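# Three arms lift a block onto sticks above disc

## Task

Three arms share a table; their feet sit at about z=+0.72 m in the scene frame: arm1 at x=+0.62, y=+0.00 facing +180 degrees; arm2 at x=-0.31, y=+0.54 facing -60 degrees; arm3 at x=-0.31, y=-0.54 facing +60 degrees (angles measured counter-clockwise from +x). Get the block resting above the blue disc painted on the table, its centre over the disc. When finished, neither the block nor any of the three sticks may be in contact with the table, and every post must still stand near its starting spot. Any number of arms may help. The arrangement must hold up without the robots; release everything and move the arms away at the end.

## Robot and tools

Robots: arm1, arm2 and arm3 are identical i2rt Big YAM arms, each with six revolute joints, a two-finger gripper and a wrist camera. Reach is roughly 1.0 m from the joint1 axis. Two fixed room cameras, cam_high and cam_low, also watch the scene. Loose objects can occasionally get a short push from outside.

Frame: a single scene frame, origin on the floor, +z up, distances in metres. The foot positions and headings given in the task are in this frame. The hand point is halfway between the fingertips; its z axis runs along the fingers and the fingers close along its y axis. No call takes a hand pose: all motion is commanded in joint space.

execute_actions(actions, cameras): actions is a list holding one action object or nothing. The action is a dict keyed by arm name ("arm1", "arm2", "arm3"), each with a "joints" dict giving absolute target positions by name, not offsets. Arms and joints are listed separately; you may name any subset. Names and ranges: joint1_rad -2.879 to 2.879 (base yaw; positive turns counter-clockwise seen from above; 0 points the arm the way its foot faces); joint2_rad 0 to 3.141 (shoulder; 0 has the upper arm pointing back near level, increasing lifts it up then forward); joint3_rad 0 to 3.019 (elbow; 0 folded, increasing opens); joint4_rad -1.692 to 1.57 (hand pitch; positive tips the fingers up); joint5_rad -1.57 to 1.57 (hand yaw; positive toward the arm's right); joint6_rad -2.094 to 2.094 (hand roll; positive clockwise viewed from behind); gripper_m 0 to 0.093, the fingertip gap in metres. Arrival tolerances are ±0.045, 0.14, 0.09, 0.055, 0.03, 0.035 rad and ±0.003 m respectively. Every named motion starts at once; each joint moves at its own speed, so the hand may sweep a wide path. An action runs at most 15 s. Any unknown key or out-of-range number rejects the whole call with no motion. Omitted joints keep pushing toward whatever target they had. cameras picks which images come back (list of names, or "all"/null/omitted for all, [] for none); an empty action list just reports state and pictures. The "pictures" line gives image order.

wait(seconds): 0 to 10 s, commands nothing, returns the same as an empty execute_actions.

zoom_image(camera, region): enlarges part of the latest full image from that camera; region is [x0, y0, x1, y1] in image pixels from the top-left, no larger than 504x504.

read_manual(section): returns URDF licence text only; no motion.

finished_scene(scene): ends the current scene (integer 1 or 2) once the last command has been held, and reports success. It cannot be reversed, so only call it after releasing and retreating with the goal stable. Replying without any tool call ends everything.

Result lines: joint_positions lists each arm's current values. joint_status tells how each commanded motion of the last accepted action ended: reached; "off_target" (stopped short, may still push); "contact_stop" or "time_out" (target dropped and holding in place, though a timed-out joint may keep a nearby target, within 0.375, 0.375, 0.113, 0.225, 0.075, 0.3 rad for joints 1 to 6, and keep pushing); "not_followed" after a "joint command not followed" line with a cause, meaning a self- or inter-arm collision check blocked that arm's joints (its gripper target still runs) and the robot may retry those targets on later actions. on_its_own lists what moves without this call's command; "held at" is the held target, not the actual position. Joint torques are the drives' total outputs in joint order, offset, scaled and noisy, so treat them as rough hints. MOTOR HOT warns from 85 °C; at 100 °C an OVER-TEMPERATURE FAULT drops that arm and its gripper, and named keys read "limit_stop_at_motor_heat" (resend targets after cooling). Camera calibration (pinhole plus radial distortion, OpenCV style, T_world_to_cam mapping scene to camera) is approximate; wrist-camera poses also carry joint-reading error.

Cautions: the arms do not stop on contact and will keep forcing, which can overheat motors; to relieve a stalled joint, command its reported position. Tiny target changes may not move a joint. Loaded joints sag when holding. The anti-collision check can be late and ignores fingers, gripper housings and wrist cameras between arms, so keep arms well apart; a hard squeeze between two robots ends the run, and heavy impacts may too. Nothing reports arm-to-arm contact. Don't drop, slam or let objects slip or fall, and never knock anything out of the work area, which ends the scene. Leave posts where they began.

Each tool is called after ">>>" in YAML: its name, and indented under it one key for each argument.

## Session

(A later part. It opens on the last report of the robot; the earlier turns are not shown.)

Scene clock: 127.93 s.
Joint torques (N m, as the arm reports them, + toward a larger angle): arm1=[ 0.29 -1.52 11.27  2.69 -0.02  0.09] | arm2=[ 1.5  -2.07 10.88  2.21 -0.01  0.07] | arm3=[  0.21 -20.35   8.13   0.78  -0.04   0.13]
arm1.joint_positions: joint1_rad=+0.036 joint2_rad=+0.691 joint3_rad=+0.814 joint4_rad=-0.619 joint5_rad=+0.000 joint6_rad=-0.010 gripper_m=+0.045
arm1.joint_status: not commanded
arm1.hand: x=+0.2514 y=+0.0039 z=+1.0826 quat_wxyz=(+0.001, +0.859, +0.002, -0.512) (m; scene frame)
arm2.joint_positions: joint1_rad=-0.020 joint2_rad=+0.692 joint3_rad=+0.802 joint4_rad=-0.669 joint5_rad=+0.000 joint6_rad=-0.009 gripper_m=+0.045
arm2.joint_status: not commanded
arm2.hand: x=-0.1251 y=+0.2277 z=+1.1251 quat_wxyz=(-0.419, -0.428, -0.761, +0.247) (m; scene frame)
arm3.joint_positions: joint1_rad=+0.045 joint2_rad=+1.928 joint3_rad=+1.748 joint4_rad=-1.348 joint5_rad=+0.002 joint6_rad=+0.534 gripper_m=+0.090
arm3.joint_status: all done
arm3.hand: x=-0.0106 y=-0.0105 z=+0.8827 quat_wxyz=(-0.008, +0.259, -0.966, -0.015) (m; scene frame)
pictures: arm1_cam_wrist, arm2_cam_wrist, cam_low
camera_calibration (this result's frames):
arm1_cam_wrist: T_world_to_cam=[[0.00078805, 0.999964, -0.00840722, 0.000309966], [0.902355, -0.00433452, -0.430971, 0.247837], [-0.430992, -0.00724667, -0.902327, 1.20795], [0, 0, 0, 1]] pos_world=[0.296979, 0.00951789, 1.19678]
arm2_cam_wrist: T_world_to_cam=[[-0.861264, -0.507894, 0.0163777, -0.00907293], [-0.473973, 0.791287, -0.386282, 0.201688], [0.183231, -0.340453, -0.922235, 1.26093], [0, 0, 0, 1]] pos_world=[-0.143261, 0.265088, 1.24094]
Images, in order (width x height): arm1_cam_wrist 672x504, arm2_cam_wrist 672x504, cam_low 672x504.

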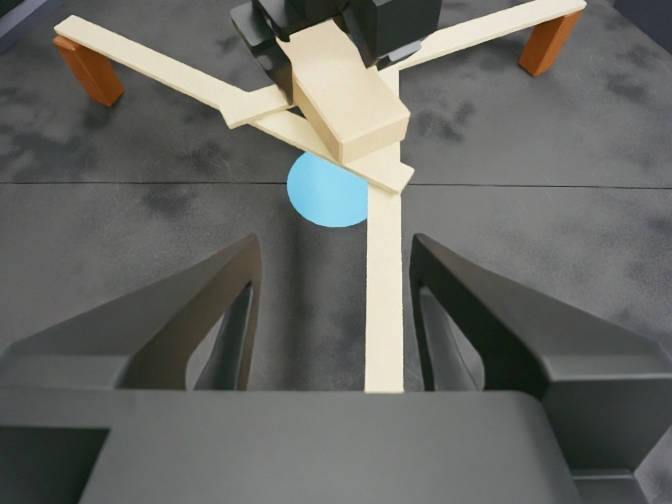

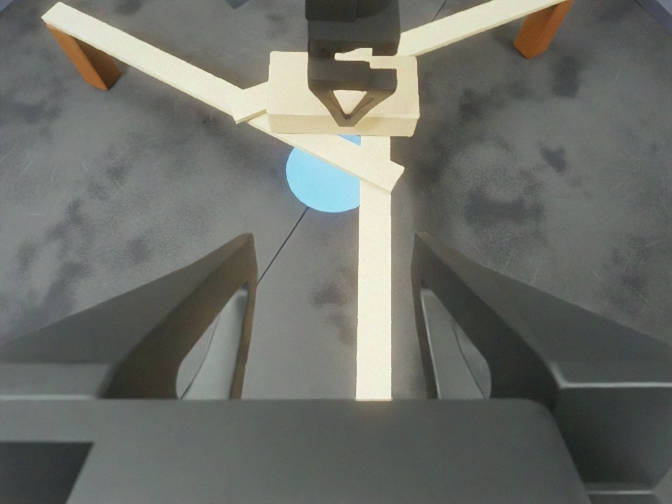

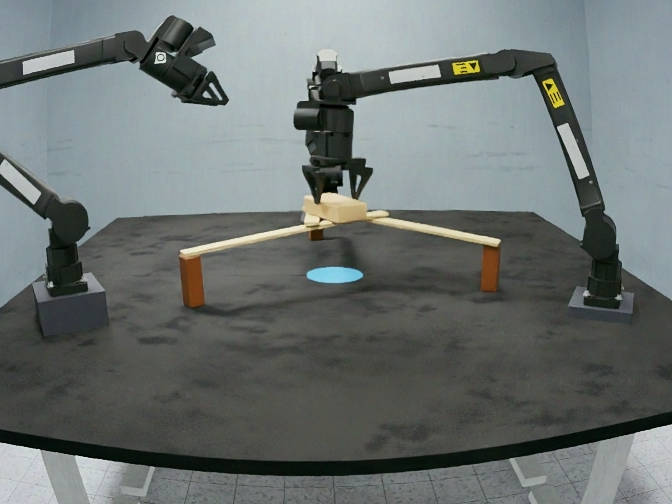

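>>> execute_actions:
  actions:
    - {"arm3": {"joints": {"joint2_rad": 1.2}}}

Scene clock: 130.03 s.
Joint torques (N m, as the arm reports them, + toward a larger angle): arm1=[ 0.2  -1.5  11.26  2.7  -0.02  0.08] | arm2=[ 1.77 -1.87 10.82  2.31 -0.04  0.02] | arm3=[ 0.17 -6.57  8.25  1.75 -0.03  0.07]
arm1.joint_positions: joint1_rad=+0.036 joint2_rad=+0.691 joint3_rad=+0.814 joint4_rad=-0.619 joint5_rad=+0.000 joint6_rad=-0.010 gripper_m=+0.045
arm1.joint_status: not commanded
arm1.hand: x=+0.2514 y=+0.0039 z=+1.0826 quat_wxyz=(+0.001, +0.859, +0.002, -0.512) (m; scene frame)
arm2.joint_positions: joint1_rad=-0.020 joint2_rad=+0.692 joint3_rad=+0.802 joint4_rad=-0.669 joint5_rad=+0.000 joint6_rad=-0.009 gripper_m=+0.045
arm2.joint_status: not commanded
arm2.hand: x=-0.1251 y=+0.2277 z=+1.1251 quat_wxyz=(-0.419, -0.428, -0.761, +0.247) (m; scene frame)
arm3.joint_positions: joint1_rad=+0.045 joint2_rad=+1.207 joint3_rad=+1.747 joint4_rad=-1.345 joint5_rad=+0.002 joint6_rad=+0.534 gripper_m=+0.090
arm3.joint_status: all done
arm3.hand: x=-0.0808 y=-0.1449 z=+1.2642 quat_wxyz=(-0.255, +0.238, -0.898, -0.267) (m; scene frame)
pictures: arm1_cam_wrist, arm2_cam_wrist, arm3_cam_wrist, cam_high, cam_low
camera_calibration (this result's frames):
arm1_cam_wrist: T_world_to_cam=[[0.00078805, 0.999964, -0.00840722, 0.000309966], [0.902355, -0.00433452, -0.430971, 0.247837], [-0.430992, -0.00724667, -0.902327, 1.20795], [0, 0, 0, 1]] pos_world=[0.296979, 0.00951789, 1.19678]
arm2_cam_wrist: T_world_to_cam=[[-0.861264, -0.507894, 0.0163777, -0.00907293], [-0.473973, 0.791287, -0.386282, 0.201688], [0.183231, -0.340453, -0.922235, 1.26093], [0, 0, 0, 1]] pos_world=[-0.143261, 0.265088, 1.24094]
arm3_cam_wrist: T_world_to_cam=[[0.548702, -0.752604, -0.364024, 0.400023], [-0.81915, -0.571015, -0.0541752, -0.0776463], [-0.167091, 0.327916, -0.929813, 1.33452], [0, 0, 0, 1]] pos_world=[-0.0601118, -0.180889, 1.38226]
Images, in order (width x height): arm1_cam_wrist 672x504, arm2_cam_wrist 672x504, arm3_cam_wrist 672x504, cam_high 672x504, cam_low 672x504.

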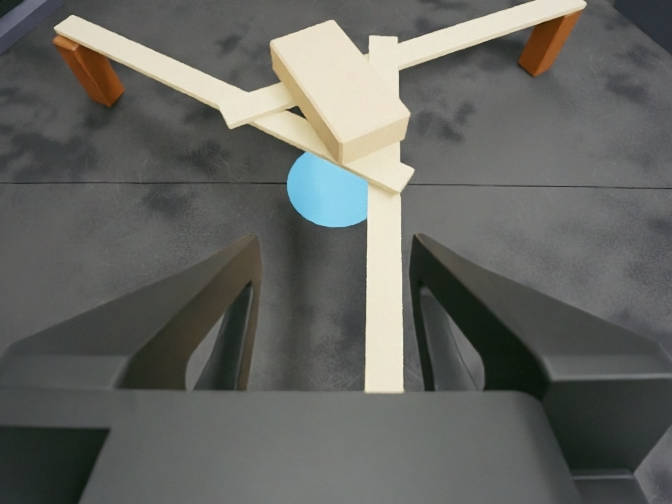

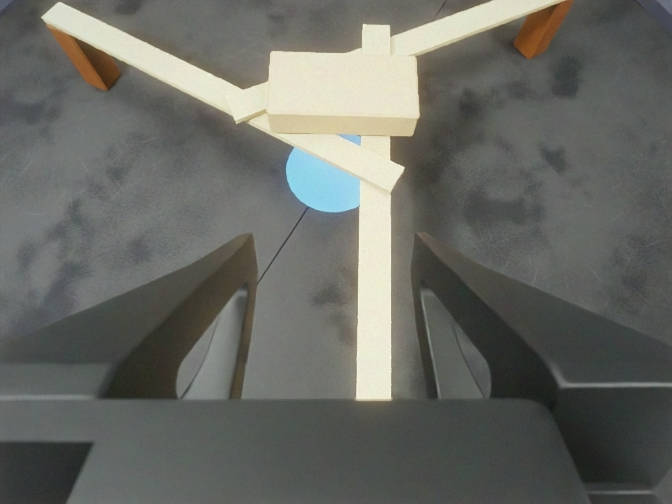

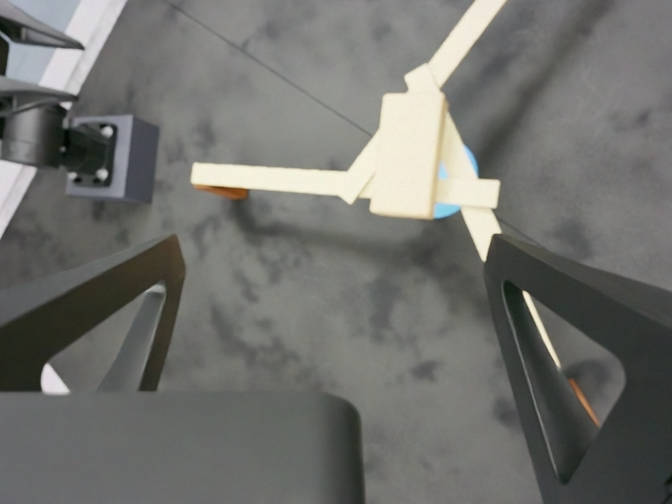

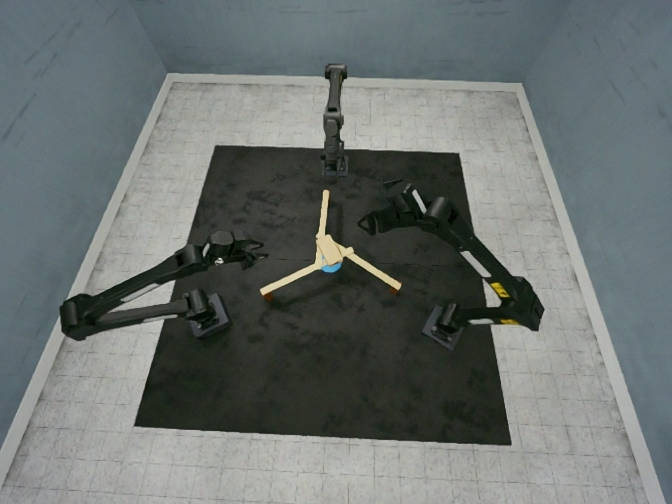

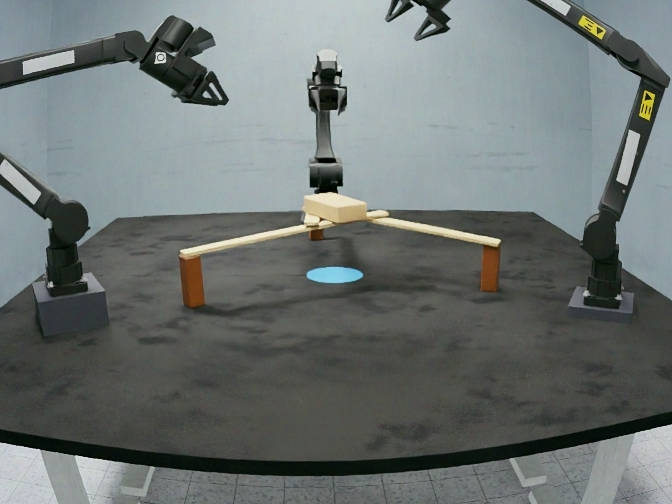

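>>> finished_scene:
  scene: 1

The scene is finished: the task was done.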